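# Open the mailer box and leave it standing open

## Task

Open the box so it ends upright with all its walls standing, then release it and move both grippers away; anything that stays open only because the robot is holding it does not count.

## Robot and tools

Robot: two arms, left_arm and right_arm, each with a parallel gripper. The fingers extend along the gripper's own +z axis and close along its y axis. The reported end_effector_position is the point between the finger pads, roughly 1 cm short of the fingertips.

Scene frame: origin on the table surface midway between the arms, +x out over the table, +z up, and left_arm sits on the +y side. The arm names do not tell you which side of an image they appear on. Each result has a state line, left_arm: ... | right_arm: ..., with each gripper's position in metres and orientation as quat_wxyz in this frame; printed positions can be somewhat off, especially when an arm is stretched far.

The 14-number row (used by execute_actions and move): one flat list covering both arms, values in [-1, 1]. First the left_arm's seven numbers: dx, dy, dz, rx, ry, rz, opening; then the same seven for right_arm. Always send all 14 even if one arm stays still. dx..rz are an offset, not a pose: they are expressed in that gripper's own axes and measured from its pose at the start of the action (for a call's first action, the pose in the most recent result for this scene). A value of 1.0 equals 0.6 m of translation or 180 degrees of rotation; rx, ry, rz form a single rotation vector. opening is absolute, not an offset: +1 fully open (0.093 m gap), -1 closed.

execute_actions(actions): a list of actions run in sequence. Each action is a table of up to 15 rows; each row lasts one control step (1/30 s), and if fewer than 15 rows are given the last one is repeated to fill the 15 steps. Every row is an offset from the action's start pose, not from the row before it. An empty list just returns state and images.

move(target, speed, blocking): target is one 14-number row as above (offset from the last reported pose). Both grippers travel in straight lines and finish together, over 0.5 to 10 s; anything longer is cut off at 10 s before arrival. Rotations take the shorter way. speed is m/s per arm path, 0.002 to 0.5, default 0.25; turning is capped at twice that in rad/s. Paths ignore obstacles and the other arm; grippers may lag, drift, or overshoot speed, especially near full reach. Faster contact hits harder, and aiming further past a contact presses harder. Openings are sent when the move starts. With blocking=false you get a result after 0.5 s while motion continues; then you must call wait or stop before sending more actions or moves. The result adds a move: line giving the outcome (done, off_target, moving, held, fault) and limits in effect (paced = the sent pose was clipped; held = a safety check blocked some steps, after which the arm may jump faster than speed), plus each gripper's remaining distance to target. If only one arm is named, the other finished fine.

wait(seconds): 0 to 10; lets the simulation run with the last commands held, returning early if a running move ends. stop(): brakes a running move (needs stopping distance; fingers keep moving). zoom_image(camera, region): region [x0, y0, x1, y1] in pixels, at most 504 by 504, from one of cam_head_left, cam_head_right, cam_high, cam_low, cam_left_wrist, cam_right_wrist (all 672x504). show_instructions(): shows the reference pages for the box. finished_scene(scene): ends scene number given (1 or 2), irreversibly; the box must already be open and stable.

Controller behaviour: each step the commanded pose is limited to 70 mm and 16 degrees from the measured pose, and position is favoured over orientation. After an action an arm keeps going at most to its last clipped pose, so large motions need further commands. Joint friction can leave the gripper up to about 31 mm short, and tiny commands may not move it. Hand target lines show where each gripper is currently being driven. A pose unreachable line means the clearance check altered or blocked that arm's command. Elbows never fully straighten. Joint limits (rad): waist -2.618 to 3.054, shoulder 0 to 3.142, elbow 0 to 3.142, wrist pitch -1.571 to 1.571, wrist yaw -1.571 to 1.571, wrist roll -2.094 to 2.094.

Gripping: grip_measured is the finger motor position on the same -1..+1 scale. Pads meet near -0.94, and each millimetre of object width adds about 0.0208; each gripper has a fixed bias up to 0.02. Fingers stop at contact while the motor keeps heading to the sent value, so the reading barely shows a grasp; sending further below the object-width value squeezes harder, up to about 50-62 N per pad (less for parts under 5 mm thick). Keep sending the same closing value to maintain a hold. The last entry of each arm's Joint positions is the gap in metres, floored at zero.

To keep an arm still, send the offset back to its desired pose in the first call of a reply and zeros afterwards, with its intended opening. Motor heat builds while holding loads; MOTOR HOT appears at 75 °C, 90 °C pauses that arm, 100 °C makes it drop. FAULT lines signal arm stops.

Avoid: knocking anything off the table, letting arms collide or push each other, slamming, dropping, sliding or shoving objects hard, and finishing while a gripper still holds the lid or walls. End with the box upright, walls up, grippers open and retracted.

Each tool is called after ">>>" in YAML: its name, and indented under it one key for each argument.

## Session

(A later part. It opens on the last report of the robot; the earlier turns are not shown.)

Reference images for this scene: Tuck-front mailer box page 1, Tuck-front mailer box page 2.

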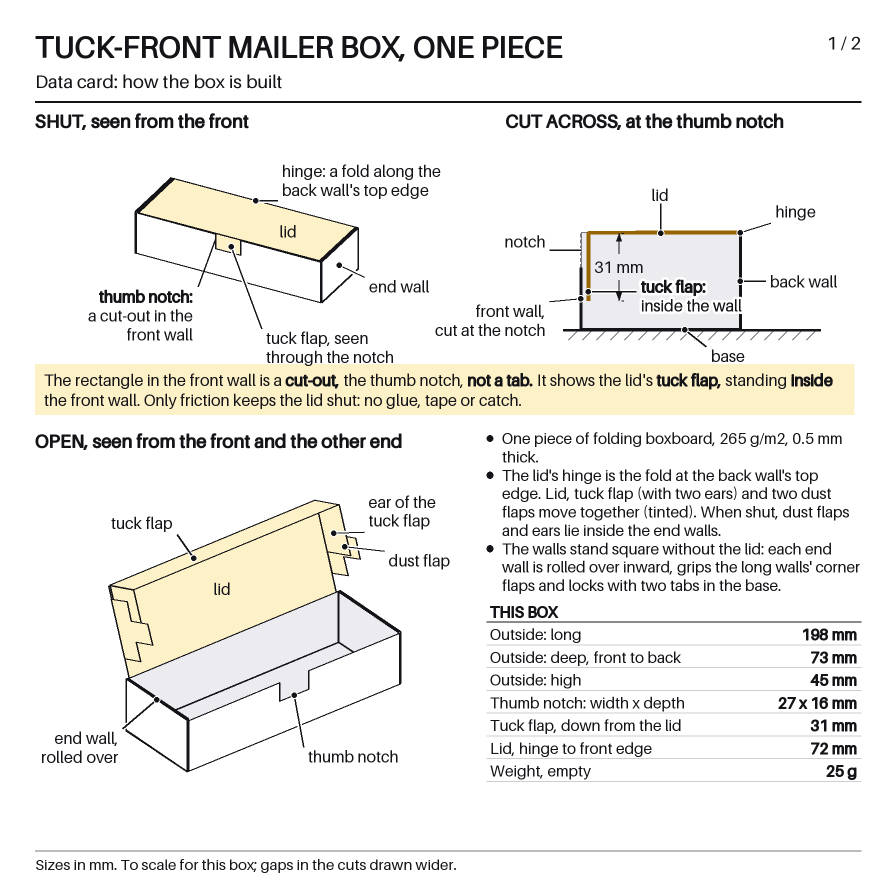

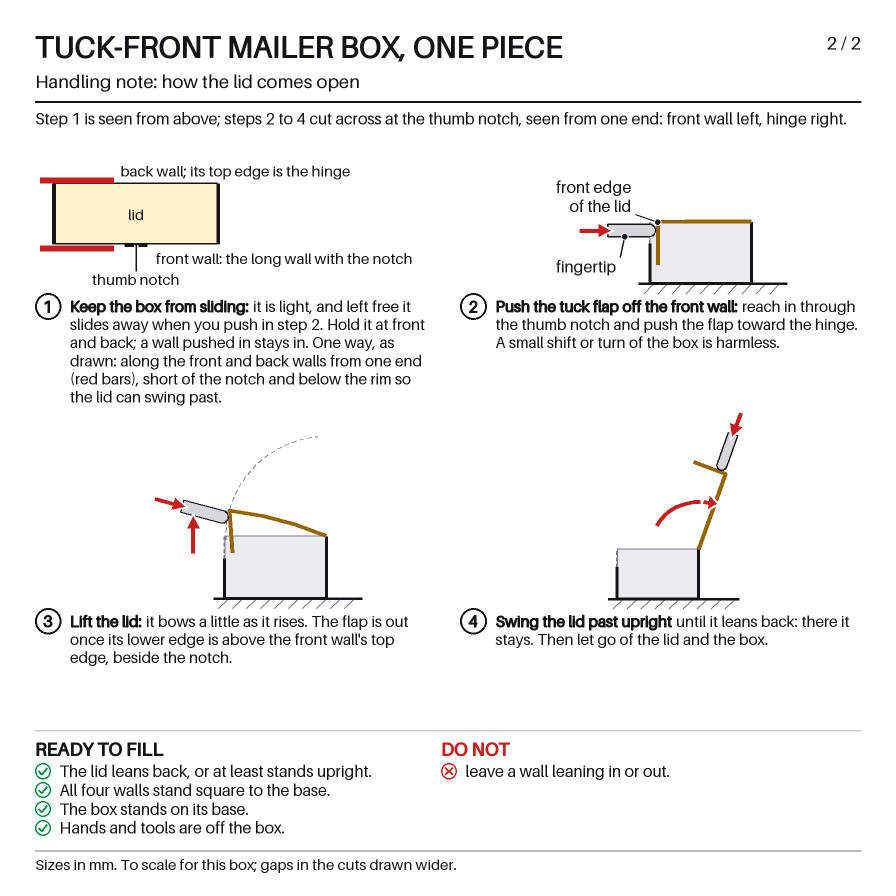

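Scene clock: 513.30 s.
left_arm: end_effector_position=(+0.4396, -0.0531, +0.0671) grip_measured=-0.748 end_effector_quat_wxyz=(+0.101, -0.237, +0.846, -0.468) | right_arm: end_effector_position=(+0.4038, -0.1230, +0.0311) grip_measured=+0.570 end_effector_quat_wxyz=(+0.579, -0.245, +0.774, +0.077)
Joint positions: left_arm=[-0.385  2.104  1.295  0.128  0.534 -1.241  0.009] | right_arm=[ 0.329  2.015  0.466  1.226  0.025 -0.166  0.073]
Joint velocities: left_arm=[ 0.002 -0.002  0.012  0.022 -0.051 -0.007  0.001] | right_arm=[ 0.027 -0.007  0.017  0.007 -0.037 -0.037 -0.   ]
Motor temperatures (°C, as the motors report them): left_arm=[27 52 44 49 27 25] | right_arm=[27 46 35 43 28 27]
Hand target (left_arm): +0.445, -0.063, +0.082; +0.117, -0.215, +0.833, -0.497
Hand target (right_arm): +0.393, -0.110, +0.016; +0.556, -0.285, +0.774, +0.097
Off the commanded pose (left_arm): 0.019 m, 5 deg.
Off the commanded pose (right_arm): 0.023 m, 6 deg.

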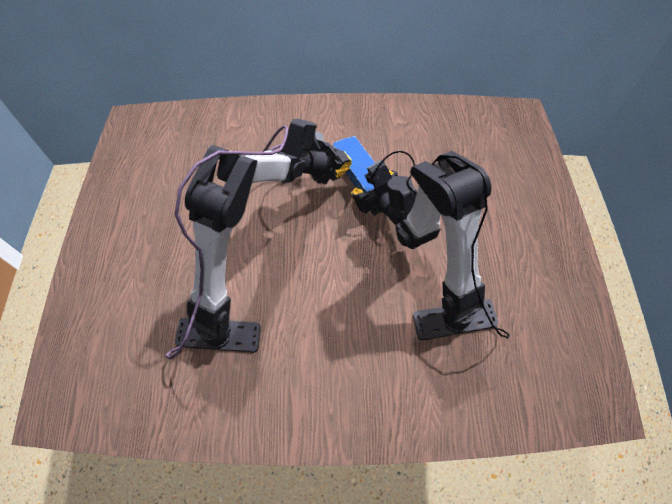

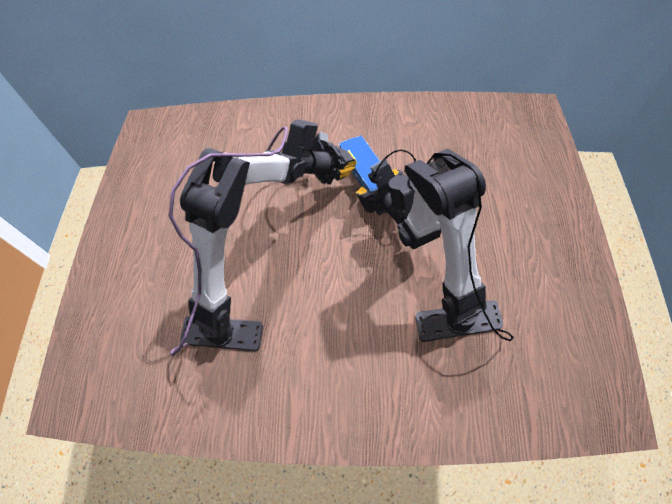

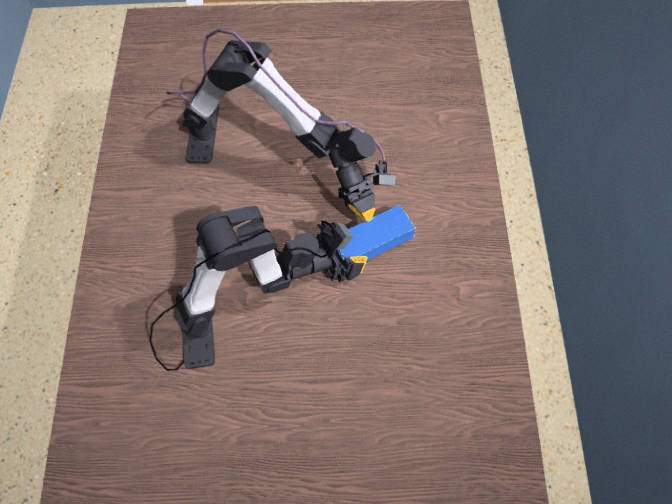

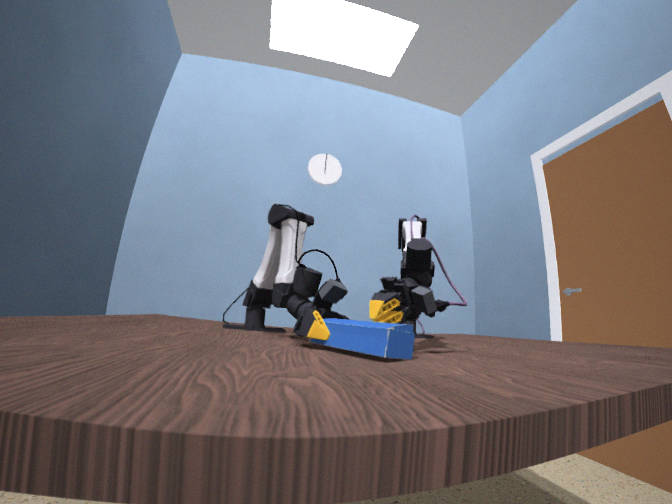

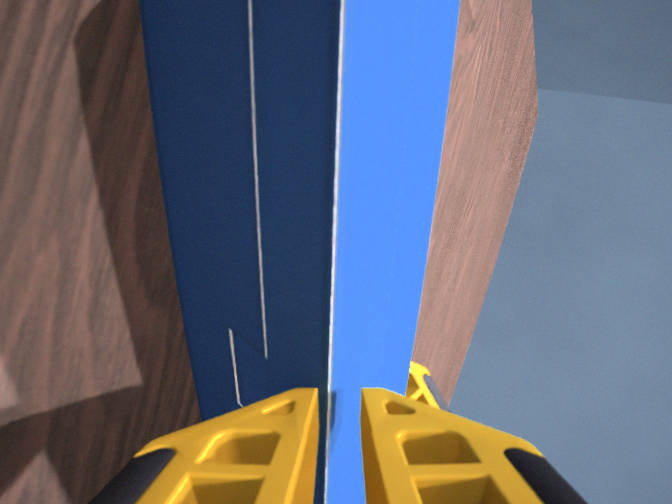

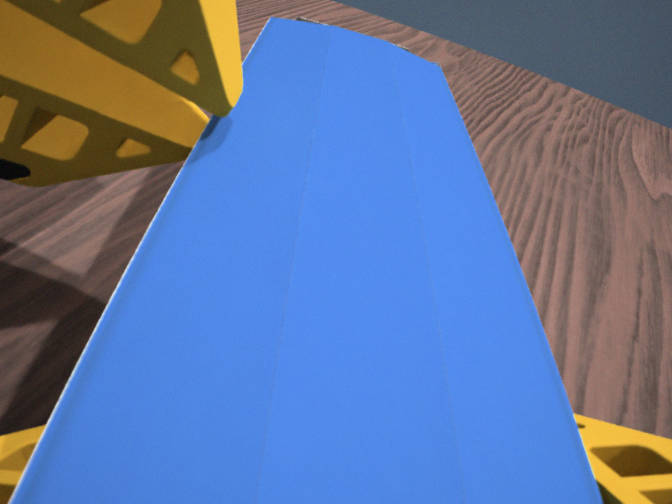

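>>> execute_actions:
  actions:
    - [[0,-0.036,0.006,0.03,0,0.014,-0.75,0.02,0.032,0.004,-0.028,0.01,-0.012,0.57]]
    - [[0,-0.036,0.006,0.03,0,0.014,-0.75,0.02,0.032,0.004,-0.028,0.01,-0.012,0.57]]
    - [[0,-0.036,0.006,0.03,0,0.014,-0.75,0.02,0.032,0.004,-0.028,0.01,-0.012,0.57]]
    - [[0,-0.036,0.006,0.03,0,0.014,-0.75,0.02,0.032,0.004,-0.028,0.01,-0.012,0.57]]

Scene clock: 518.37 s.
left_arm: end_effector_position=(+0.4681, -0.0761, +0.1478) grip_measured=-0.748 end_effector_quat_wxyz=(+0.203, -0.149, +0.767, -0.590) | right_arm: end_effector_position=(+0.3922, -0.1022, +0.0313) grip_measured=+0.570 end_effector_quat_wxyz=(+0.575, -0.314, +0.747, +0.115)
Joint positions: left_arm=[-0.385  2.104  1.295  0.538  0.595 -1.277  0.009] | right_arm=[ 0.326  2.02   0.466  1.232 -0.126 -0.242  0.073]
Joint velocities: left_arm=[ 0.002 -0.017  0.002  0.022  0.022  0.022  0.001] | right_arm=[ 0.002 -0.017 -0.002 -0.037 -0.081 -0.022  0.001]
Motor temperatures (°C, as the motors report them): left_arm=[27 52 44 49 27 25] | right_arm=[27 46 35 42 28 27]
Hand target (left_arm): +0.466, -0.082, +0.145; +0.197, -0.146, +0.766, -0.594
Hand target (right_arm): +0.384, -0.096, +0.016; +0.551, -0.336, +0.754, +0.124
Off the commanded pose (left_arm): 0.006 m, 1 deg.
Off the commanded pose (right_arm): 0.019 m, 4 deg.

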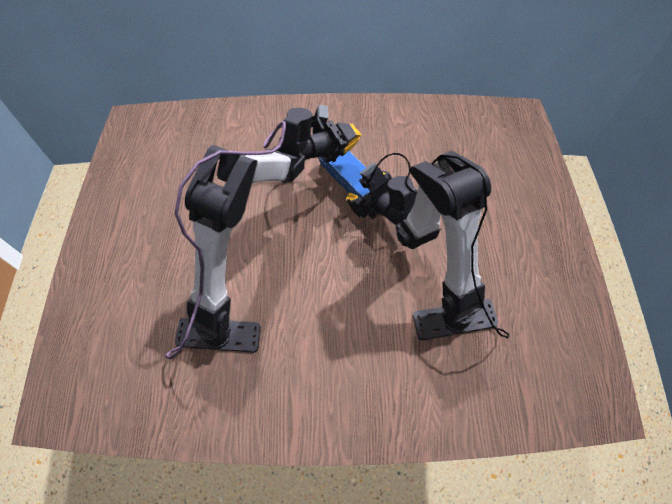

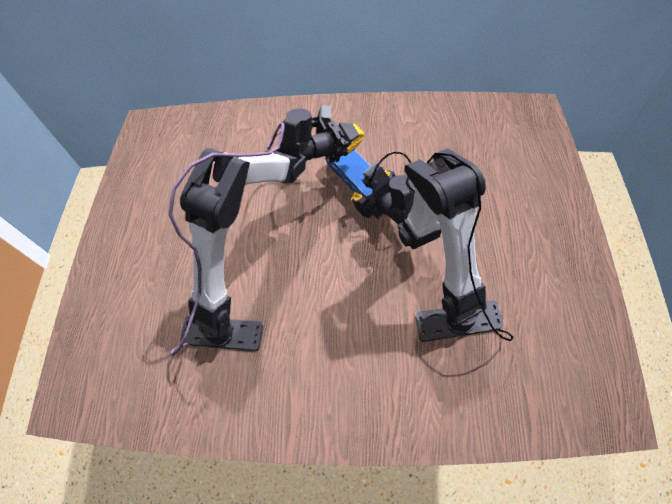

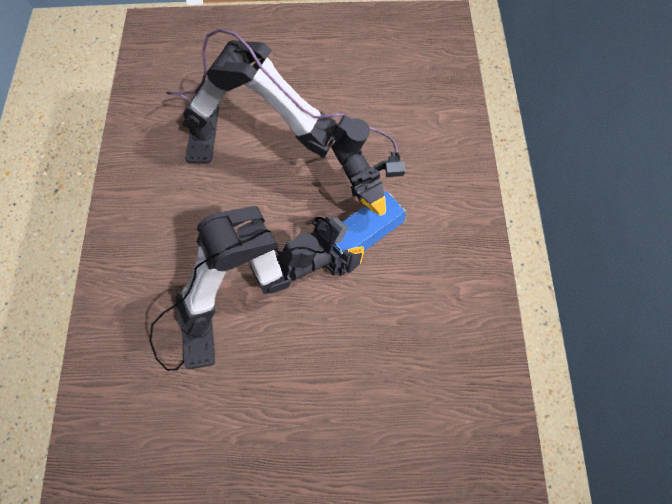

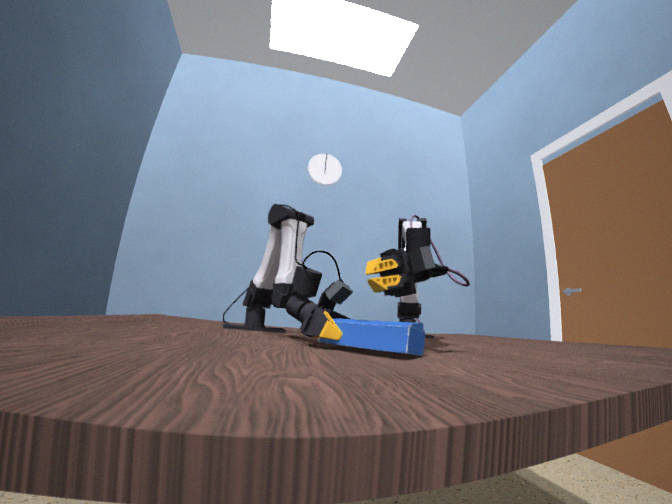

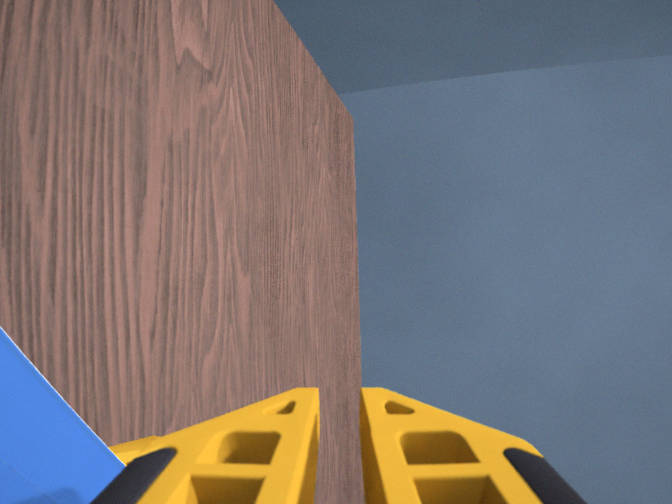

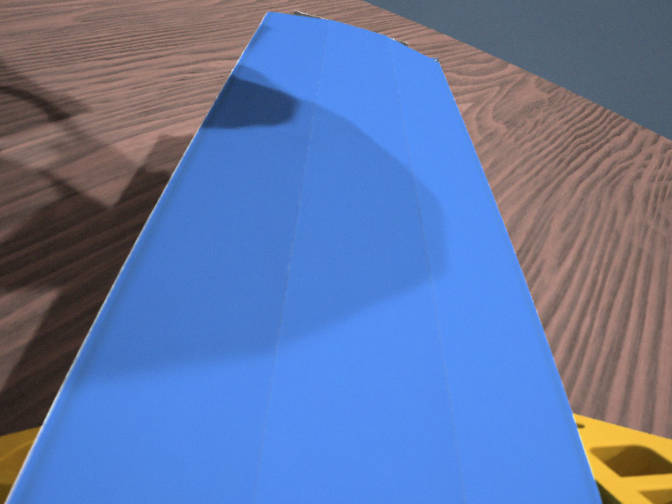

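>>> move:
  target: [0,0,-0.09,0,0,0,0.3,0.01,-0.07,0,0.03,0,0.01,0.57]
  speed: 0.08

>>> move:
  target: [0.02,0.13,-0.03,-0.13,0,0,0.3,0,0,0,0,0,0,0.57]
  speed: 0.1

Scene clock: 522.10 s.
left_arm: end_effector_position=(+0.4466, -0.0357, +0.1572) grip_measured=+0.298 end_effector_quat_wxyz=(+0.200, -0.152, +0.768, -0.590) | right_arm: end_effector_position=(+0.4084, -0.1336, +0.0320) grip_measured=+0.570 end_effector_quat_wxyz=(+0.580, -0.283, +0.758, +0.093)
Joint positions: left_arm=[-0.317  1.969  1.136  0.544  0.66  -1.26   0.059] | right_arm=[ 0.241  2.02   0.466  1.235 -0.132 -0.242  0.073]
Joint velocities: left_arm=[ 0.007  0.007 -0.007  0.037 -0.051  0.037 -0.   ] | right_arm=[-0.012 -0.002 -0.012  0.051  0.037  0.007  0.   ]
Motor temperatures (°C, as the motors report them): left_arm=[27 52 44 48 27 25] | right_arm=[27 46 35 43 28 27]
Hand target (left_arm): +0.442, -0.030, +0.159; +0.202, -0.149, +0.767, -0.590
Hand target (right_arm): +0.417, -0.137, +0.034; +0.587, -0.275, +0.756, +0.089
Off the commanded pose (left_arm): 0.008 m, 0 deg.
Off the commanded pose (right_arm): 0.009 m, 1 deg.
move: done

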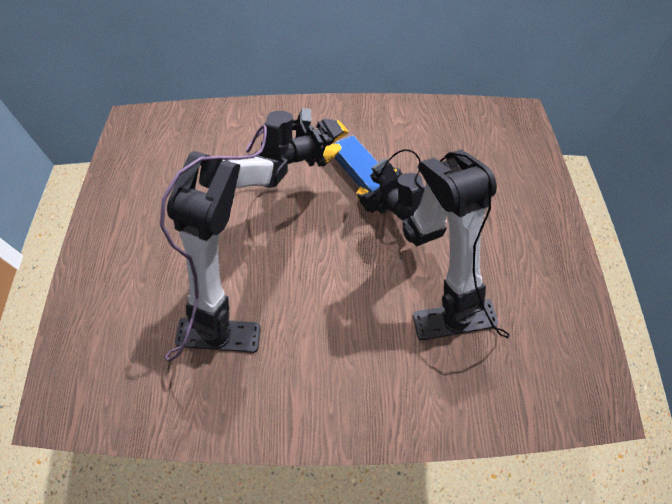

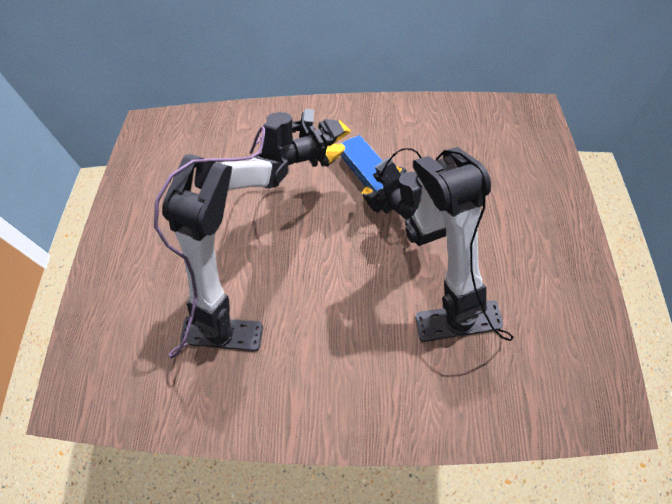

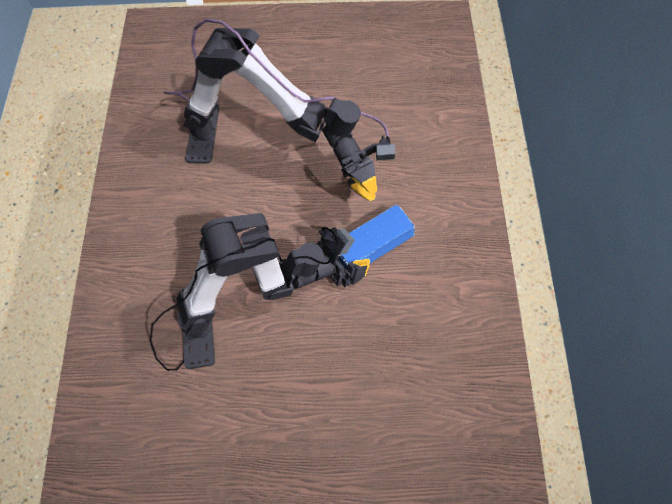

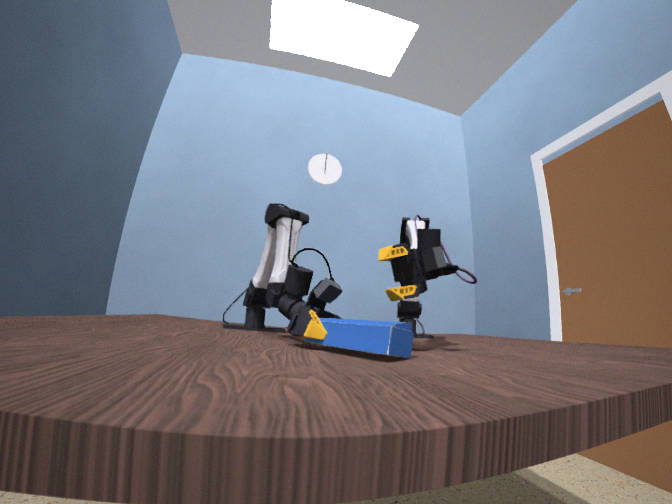

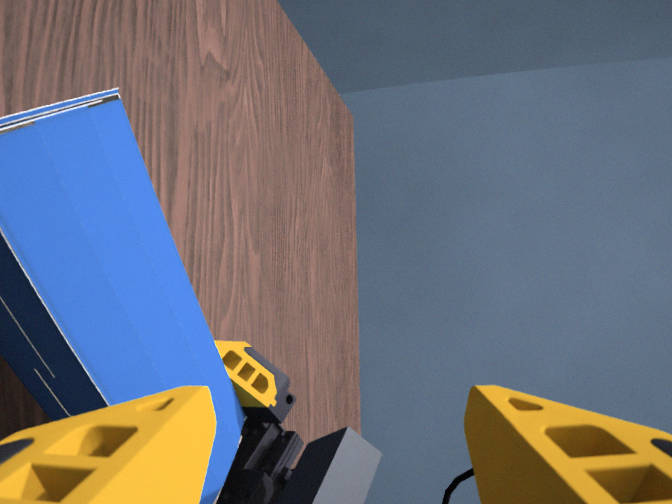

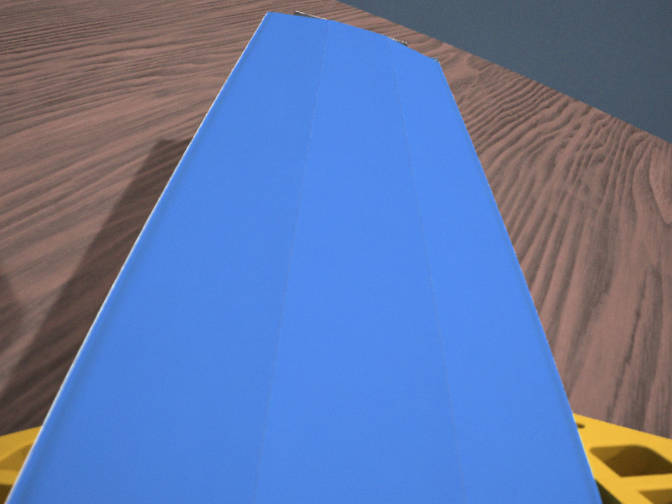

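Scene clock: 524.47 s.
left_arm: end_effector_position=(+0.4237, +0.0001, +0.0660) grip_measured=+0.298 end_effector_quat_wxyz=(+0.152, -0.201, +0.874, -0.414) | right_arm: end_effector_position=(+0.4083, -0.1336, +0.0320) grip_measured=+0.570 end_effector_quat_wxyz=(+0.580, -0.283, +0.758, +0.093)
Joint positions: left_arm=[-0.317  1.969  1.153  0.056  0.482 -1.031  0.059] | right_arm=[ 0.241  2.02   0.466  1.235 -0.132 -0.242  0.073]
Joint velocities: left_arm=[-0.002 -0.007  0.007 -0.081 -0.022 -0.022 -0.   ] | right_arm=[-0.017 -0.002 -0.002  0.022  0.022 -0.037  0.001]
Motor temperatures (°C, as the motors report them): left_arm=[27 52 44 48 27 25] | right_arm=[27 46 35 43 28 27]
Hand target (left_arm): +0.428, -0.005, +0.084; +0.168, -0.190, +0.871, -0.420
Hand target (right_arm): +0.408, -0.134, +0.032; +0.580, -0.283, +0.758, +0.093
Off the commanded pose (left_arm): 0.020 m, 2 deg.
Off the commanded pose (right_arm): 0.000 m, 0 deg.
move: off_target (left_arm)

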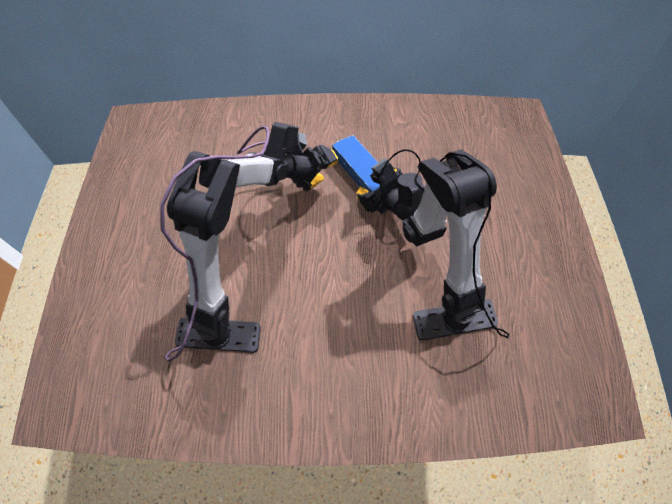

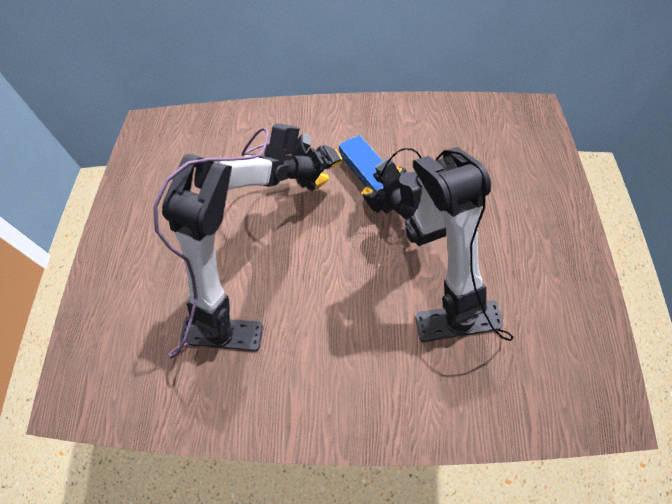

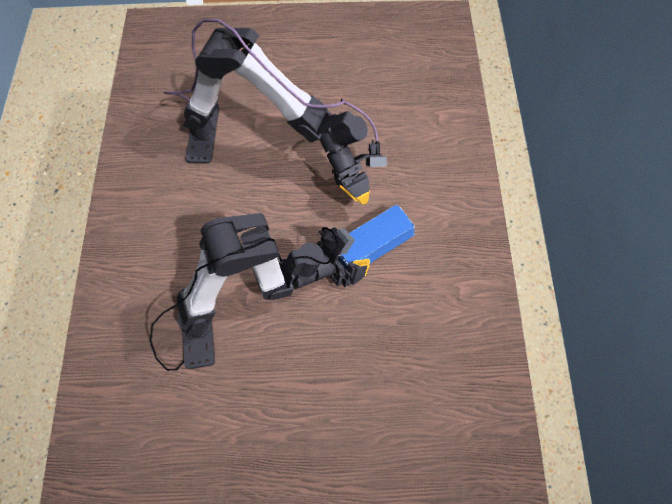

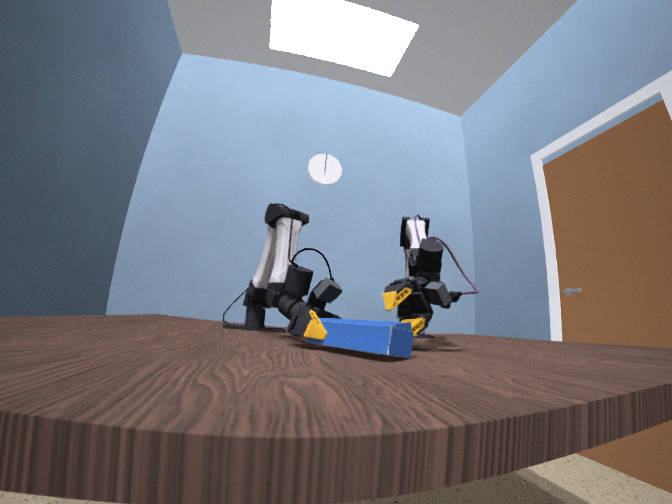

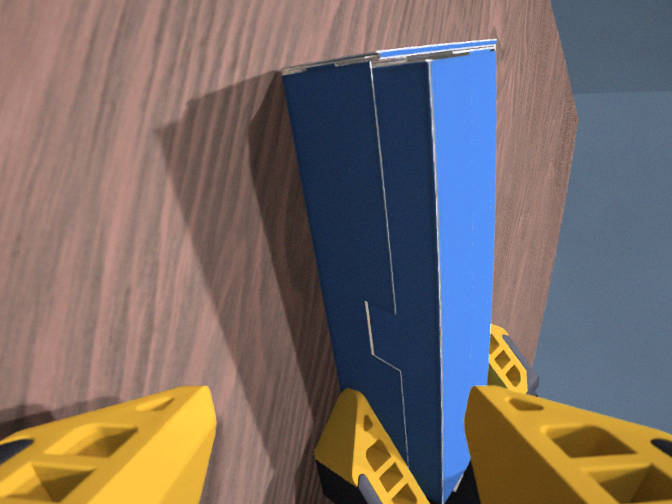

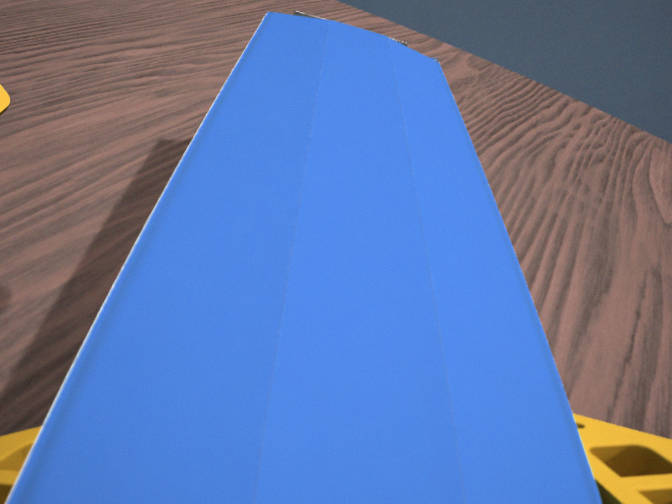

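>>> move:
  target: [0.01,-0.065,0.062,0.07,0,0,0.0,0,0,0,0,0,0,0.57]
  speed: 0.06

Scene clock: 532.70 s.
left_arm: end_effector_position=(+0.4430, -0.0430, +0.0777) grip_measured=+0.002 end_effector_quat_wxyz=(+0.179, -0.186, +0.824, -0.505) | right_arm: end_effector_position=(+0.4083, -0.1336, +0.0320) grip_measured=+0.570 end_effector_quat_wxyz=(+0.580, -0.283, +0.758, +0.093)
Joint positions: left_arm=[-0.367  2.074  1.153  0.404  0.527 -1.174  0.045] | right_arm=[ 0.241  2.02   0.466  1.235 -0.132 -0.242  0.073]
Joint velocities: left_arm=[ 0.002 -0.002 -0.002 -0.022 -0.081  0.007 -0.001] | right_arm=[-0.017  0.012 -0.022  0.007 -0.007  0.051 -0.001]
Motor temperatures (°C, as the motors report them): left_arm=[27 52 44 47 27 25] | right_arm=[27 46 35 43 27 27]
Hand target (left_arm): +0.443, -0.050, +0.074; +0.173, -0.184, +0.823, -0.509
Hand target (right_arm): +0.408, -0.134, +0.032; +0.580, -0.283, +0.758, +0.093
Off the commanded pose (left_arm): 0.008 m, 1 deg.
Off the commanded pose (right_arm): 0.000 m, 0 deg.
move: done

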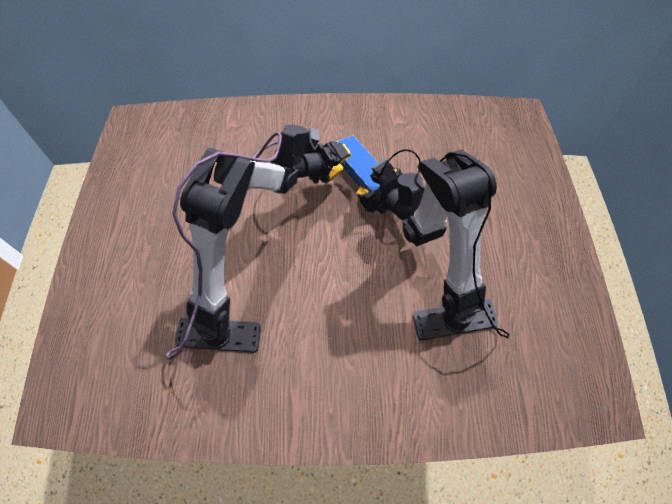

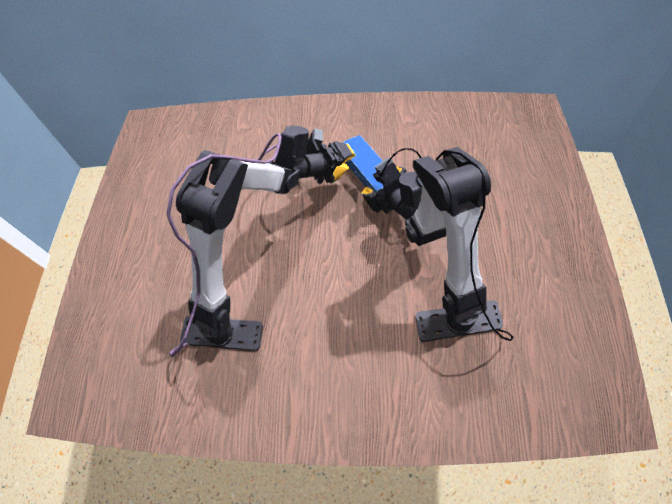

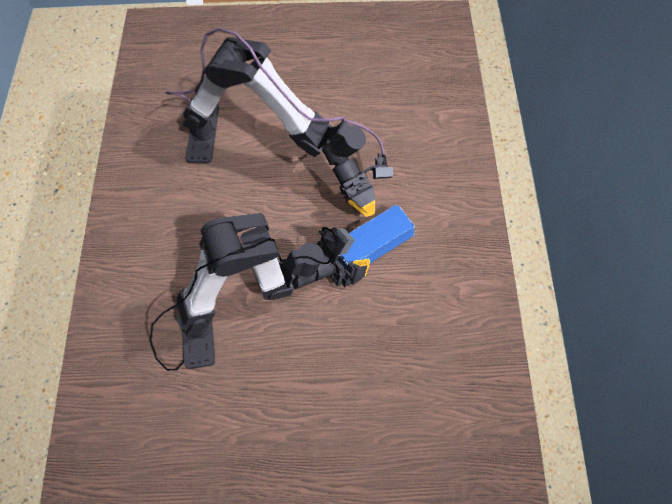

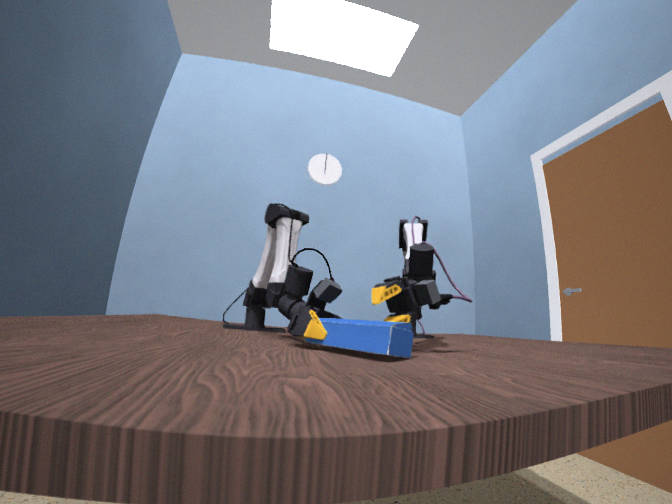

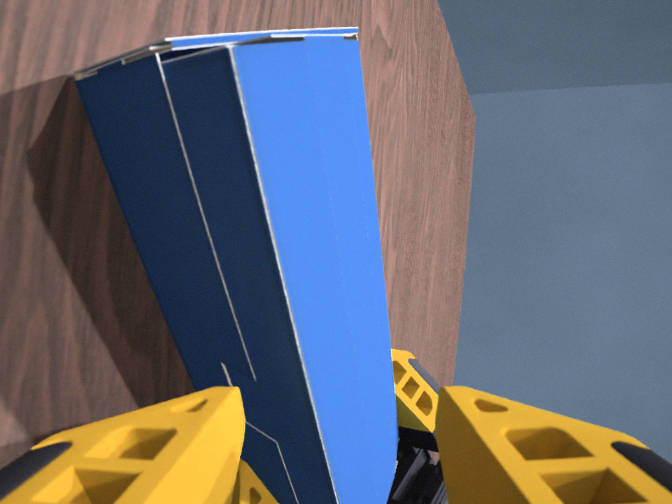

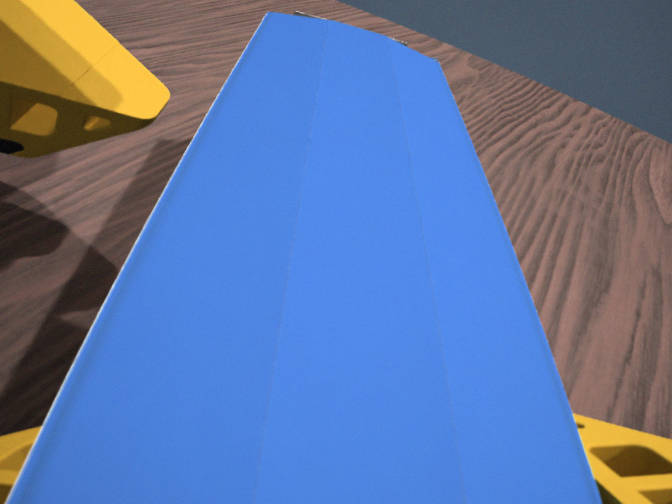

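>>> execute_actions:
  actions:
    - [[0,0,0,0,0,0,0.2,0.02,0.032,0.004,-0.028,0.01,-0.012,0.57]]
    - [[0,-0.01,0.004,0,0,0,0.2,0.02,0.032,0.004,-0.028,0.01,-0.012,0.57]]
    - [[0,-0.01,0.004,0,0,0,0.2,0.02,0.032,0.004,-0.028,0.01,-0.012,0.57]]

Scene clock: 536.07 s.
left_arm: end_effector_position=(+0.4421, -0.0416, +0.0742) grip_measured=+0.198 end_effector_quat_wxyz=(+0.175, -0.192, +0.827, -0.499) | right_arm: end_effector_position=(+0.4019, -0.1219, +0.0341) grip_measured=+0.570 end_effector_quat_wxyz=(+0.583, -0.330, +0.735, +0.105)
Joint positions: left_arm=[-0.367  2.074  1.153  0.387  0.521 -1.175  0.055] | right_arm=[ 0.241  2.021  0.466  1.244 -0.213 -0.311  0.073]
Joint velocities: left_arm=[-0.002 -0.017  0.002  0.022 -0.022  0.007 -0.   ] | right_arm=[ 0.012 -0.012  0.007  0.007  0.037  0.051 -0.002]
Motor temperatures (°C, as the motors report them): left_arm=[27 52 44 47 27 25] | right_arm=[27 46 35 43 27 27]
Hand target (left_arm): +0.444, -0.047, +0.081; +0.177, -0.188, +0.825, -0.503
Hand target (right_arm): +0.391, -0.113, +0.018; +0.557, -0.360, +0.739, +0.122
Off the commanded pose (left_arm): 0.009 m, 1 deg.
Off the commanded pose (right_arm): 0.022 m, 5 deg.

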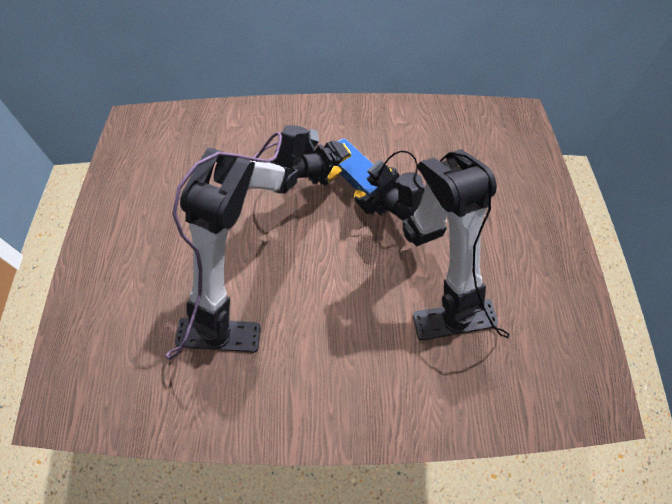

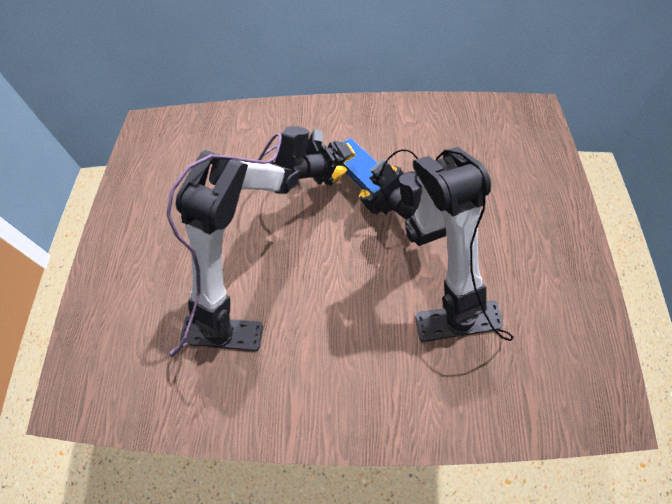

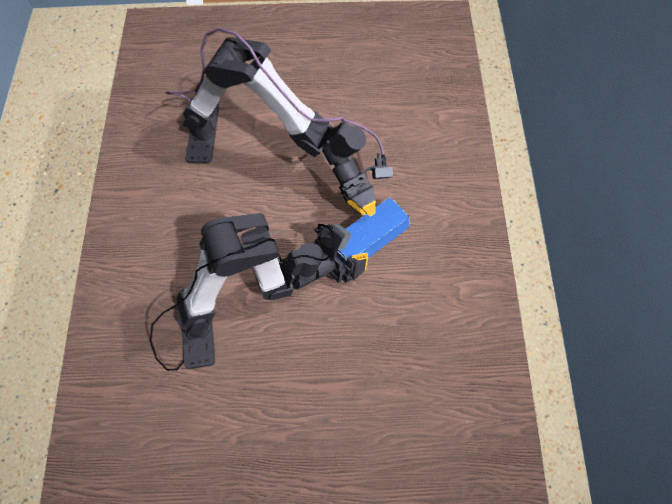

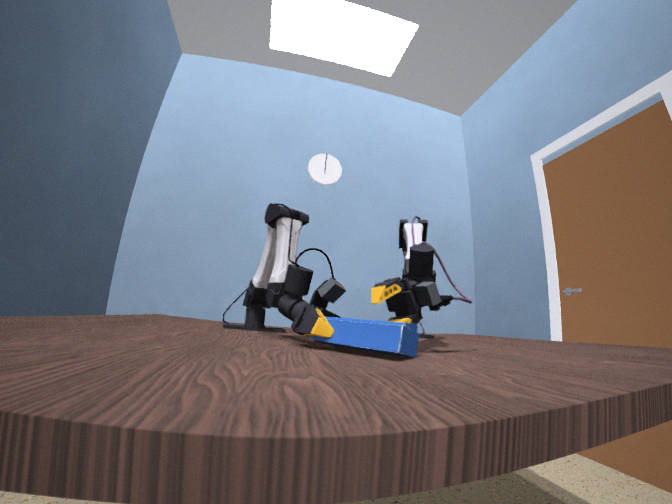

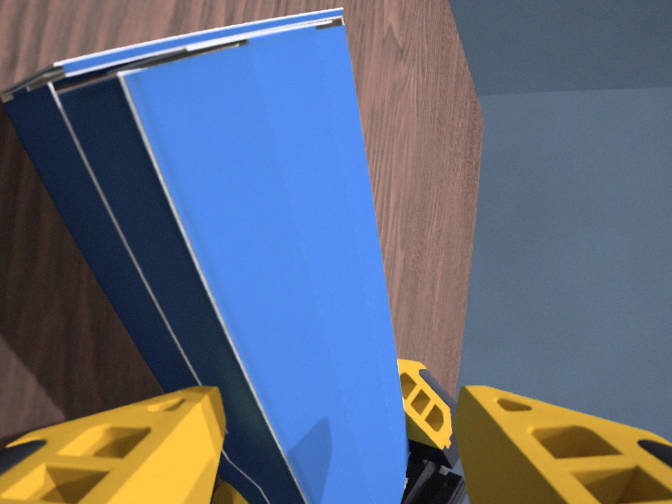

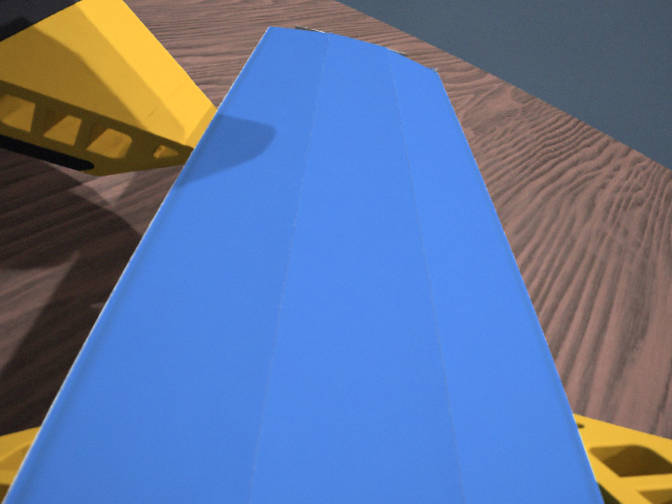

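In contact; stroke.

>>> execute_actions:
  actions:
    - [[0,-0.02,0.006,0.012,0,0.01,0.14,0.02,0.032,0.004,-0.02,0.01,-0.006,0.57]]
    - [[0,-0.02,0.006,0.012,0,0.01,0.08,0.02,0.032,0.004,-0.02,0.01,-0.006,0.57]]
    - [[0,-0.02,0.006,0.012,0,0.01,0.02,0.02,0.032,0.004,-0.02,0.01,-0.006,0.57]]
    - [[0,-0.02,0.006,0.012,0,0.01,-0.04,0.02,0.032,0.004,-0.02,0.01,-0.006,0.57]]
    - [[0,-0.02,0.006,0.012,0,0.01,-0.1,0.02,0.032,0.004,-0.02,0.01,-0.006,0.57]]

Scene clock: 541.10 s.
left_arm: end_effector_position=(+0.4427, -0.0400, +0.0722) grip_measured=-0.098 end_effector_quat_wxyz=(+0.176, -0.196, +0.829, -0.494) | right_arm: end_effector_position=(+0.4034, -0.1223, +0.0354) grip_measured=+0.570 end_effector_quat_wxyz=(+0.589, -0.327, +0.732, +0.103)
Joint positions: left_arm=[-0.367  2.074  1.153  0.379  0.51  -1.175  0.04 ] | right_arm=[ 0.241  2.033  0.466  1.271 -0.207 -0.311  0.073]
Joint velocities: left_arm=[-0.002 -0.002  0.007  0.007  0.007 -0.022 -0.001] | right_arm=[ 0.002 -0.007  0.017  0.007 -0.037 -0.007 -0.   ]
Motor temperatures (°C, as the motors report them): left_arm=[27 52 45 47 27 25] | right_arm=[27 46 35 43 27 27]
Hand target (left_arm): +0.446, -0.048, +0.082; +0.187, -0.179, +0.822, -0.508
Hand target (right_arm): +0.392, -0.112, +0.019; +0.566, -0.354, +0.735, +0.115
Off the commanded pose (left_arm): 0.013 m, 3 deg.
Off the commanded pose (right_arm): 0.023 m, 4 deg.

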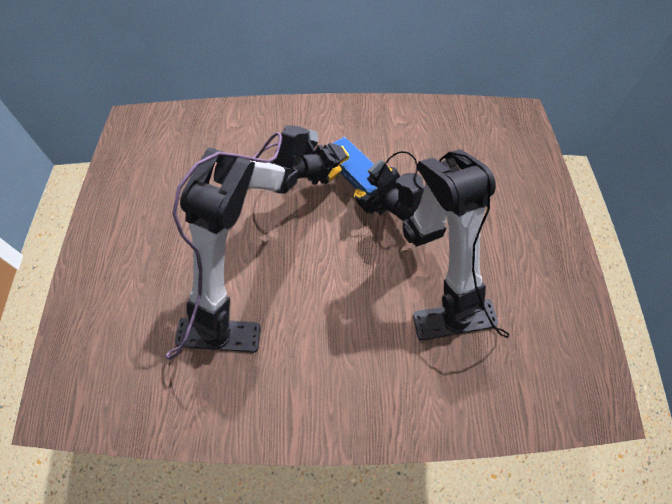

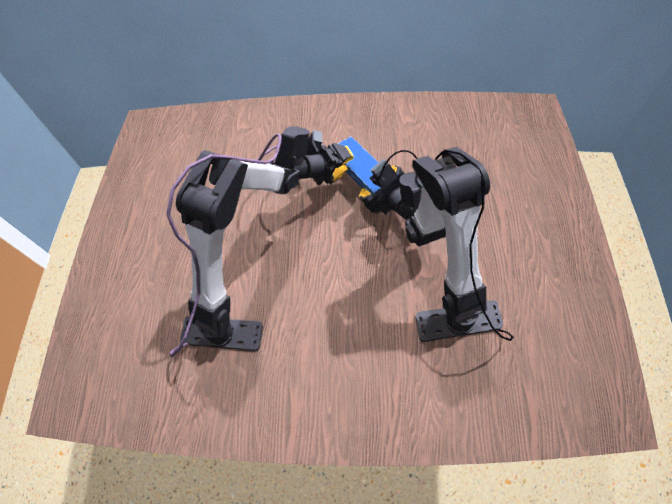

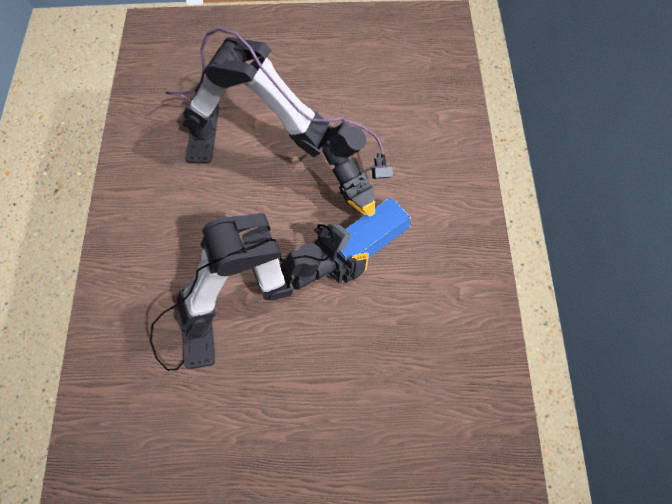

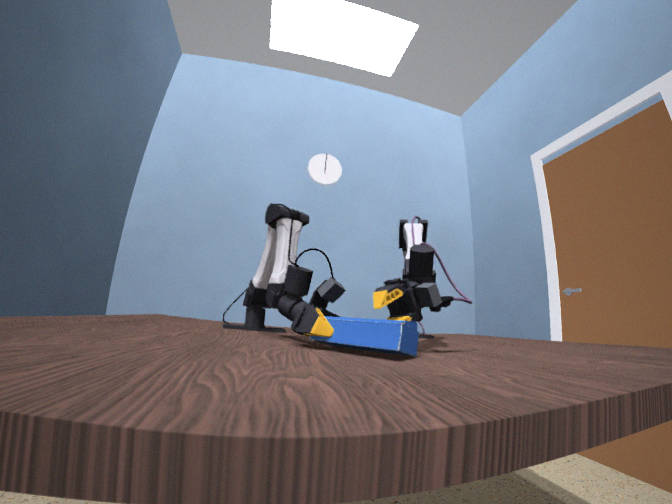

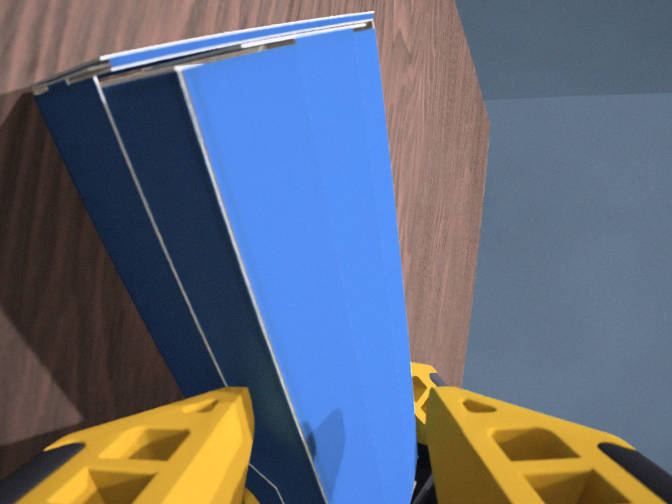

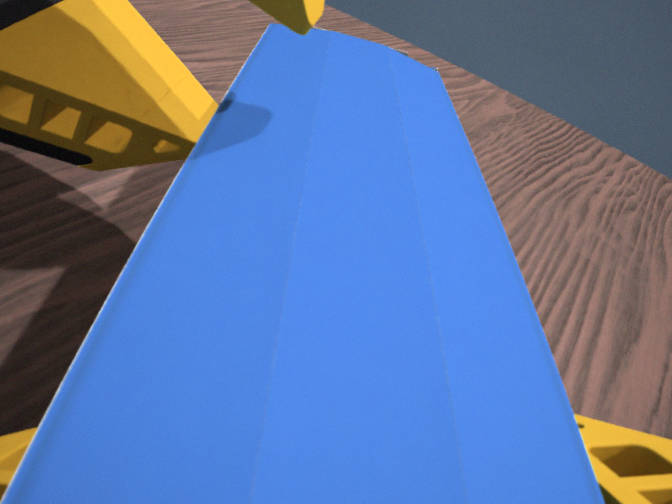

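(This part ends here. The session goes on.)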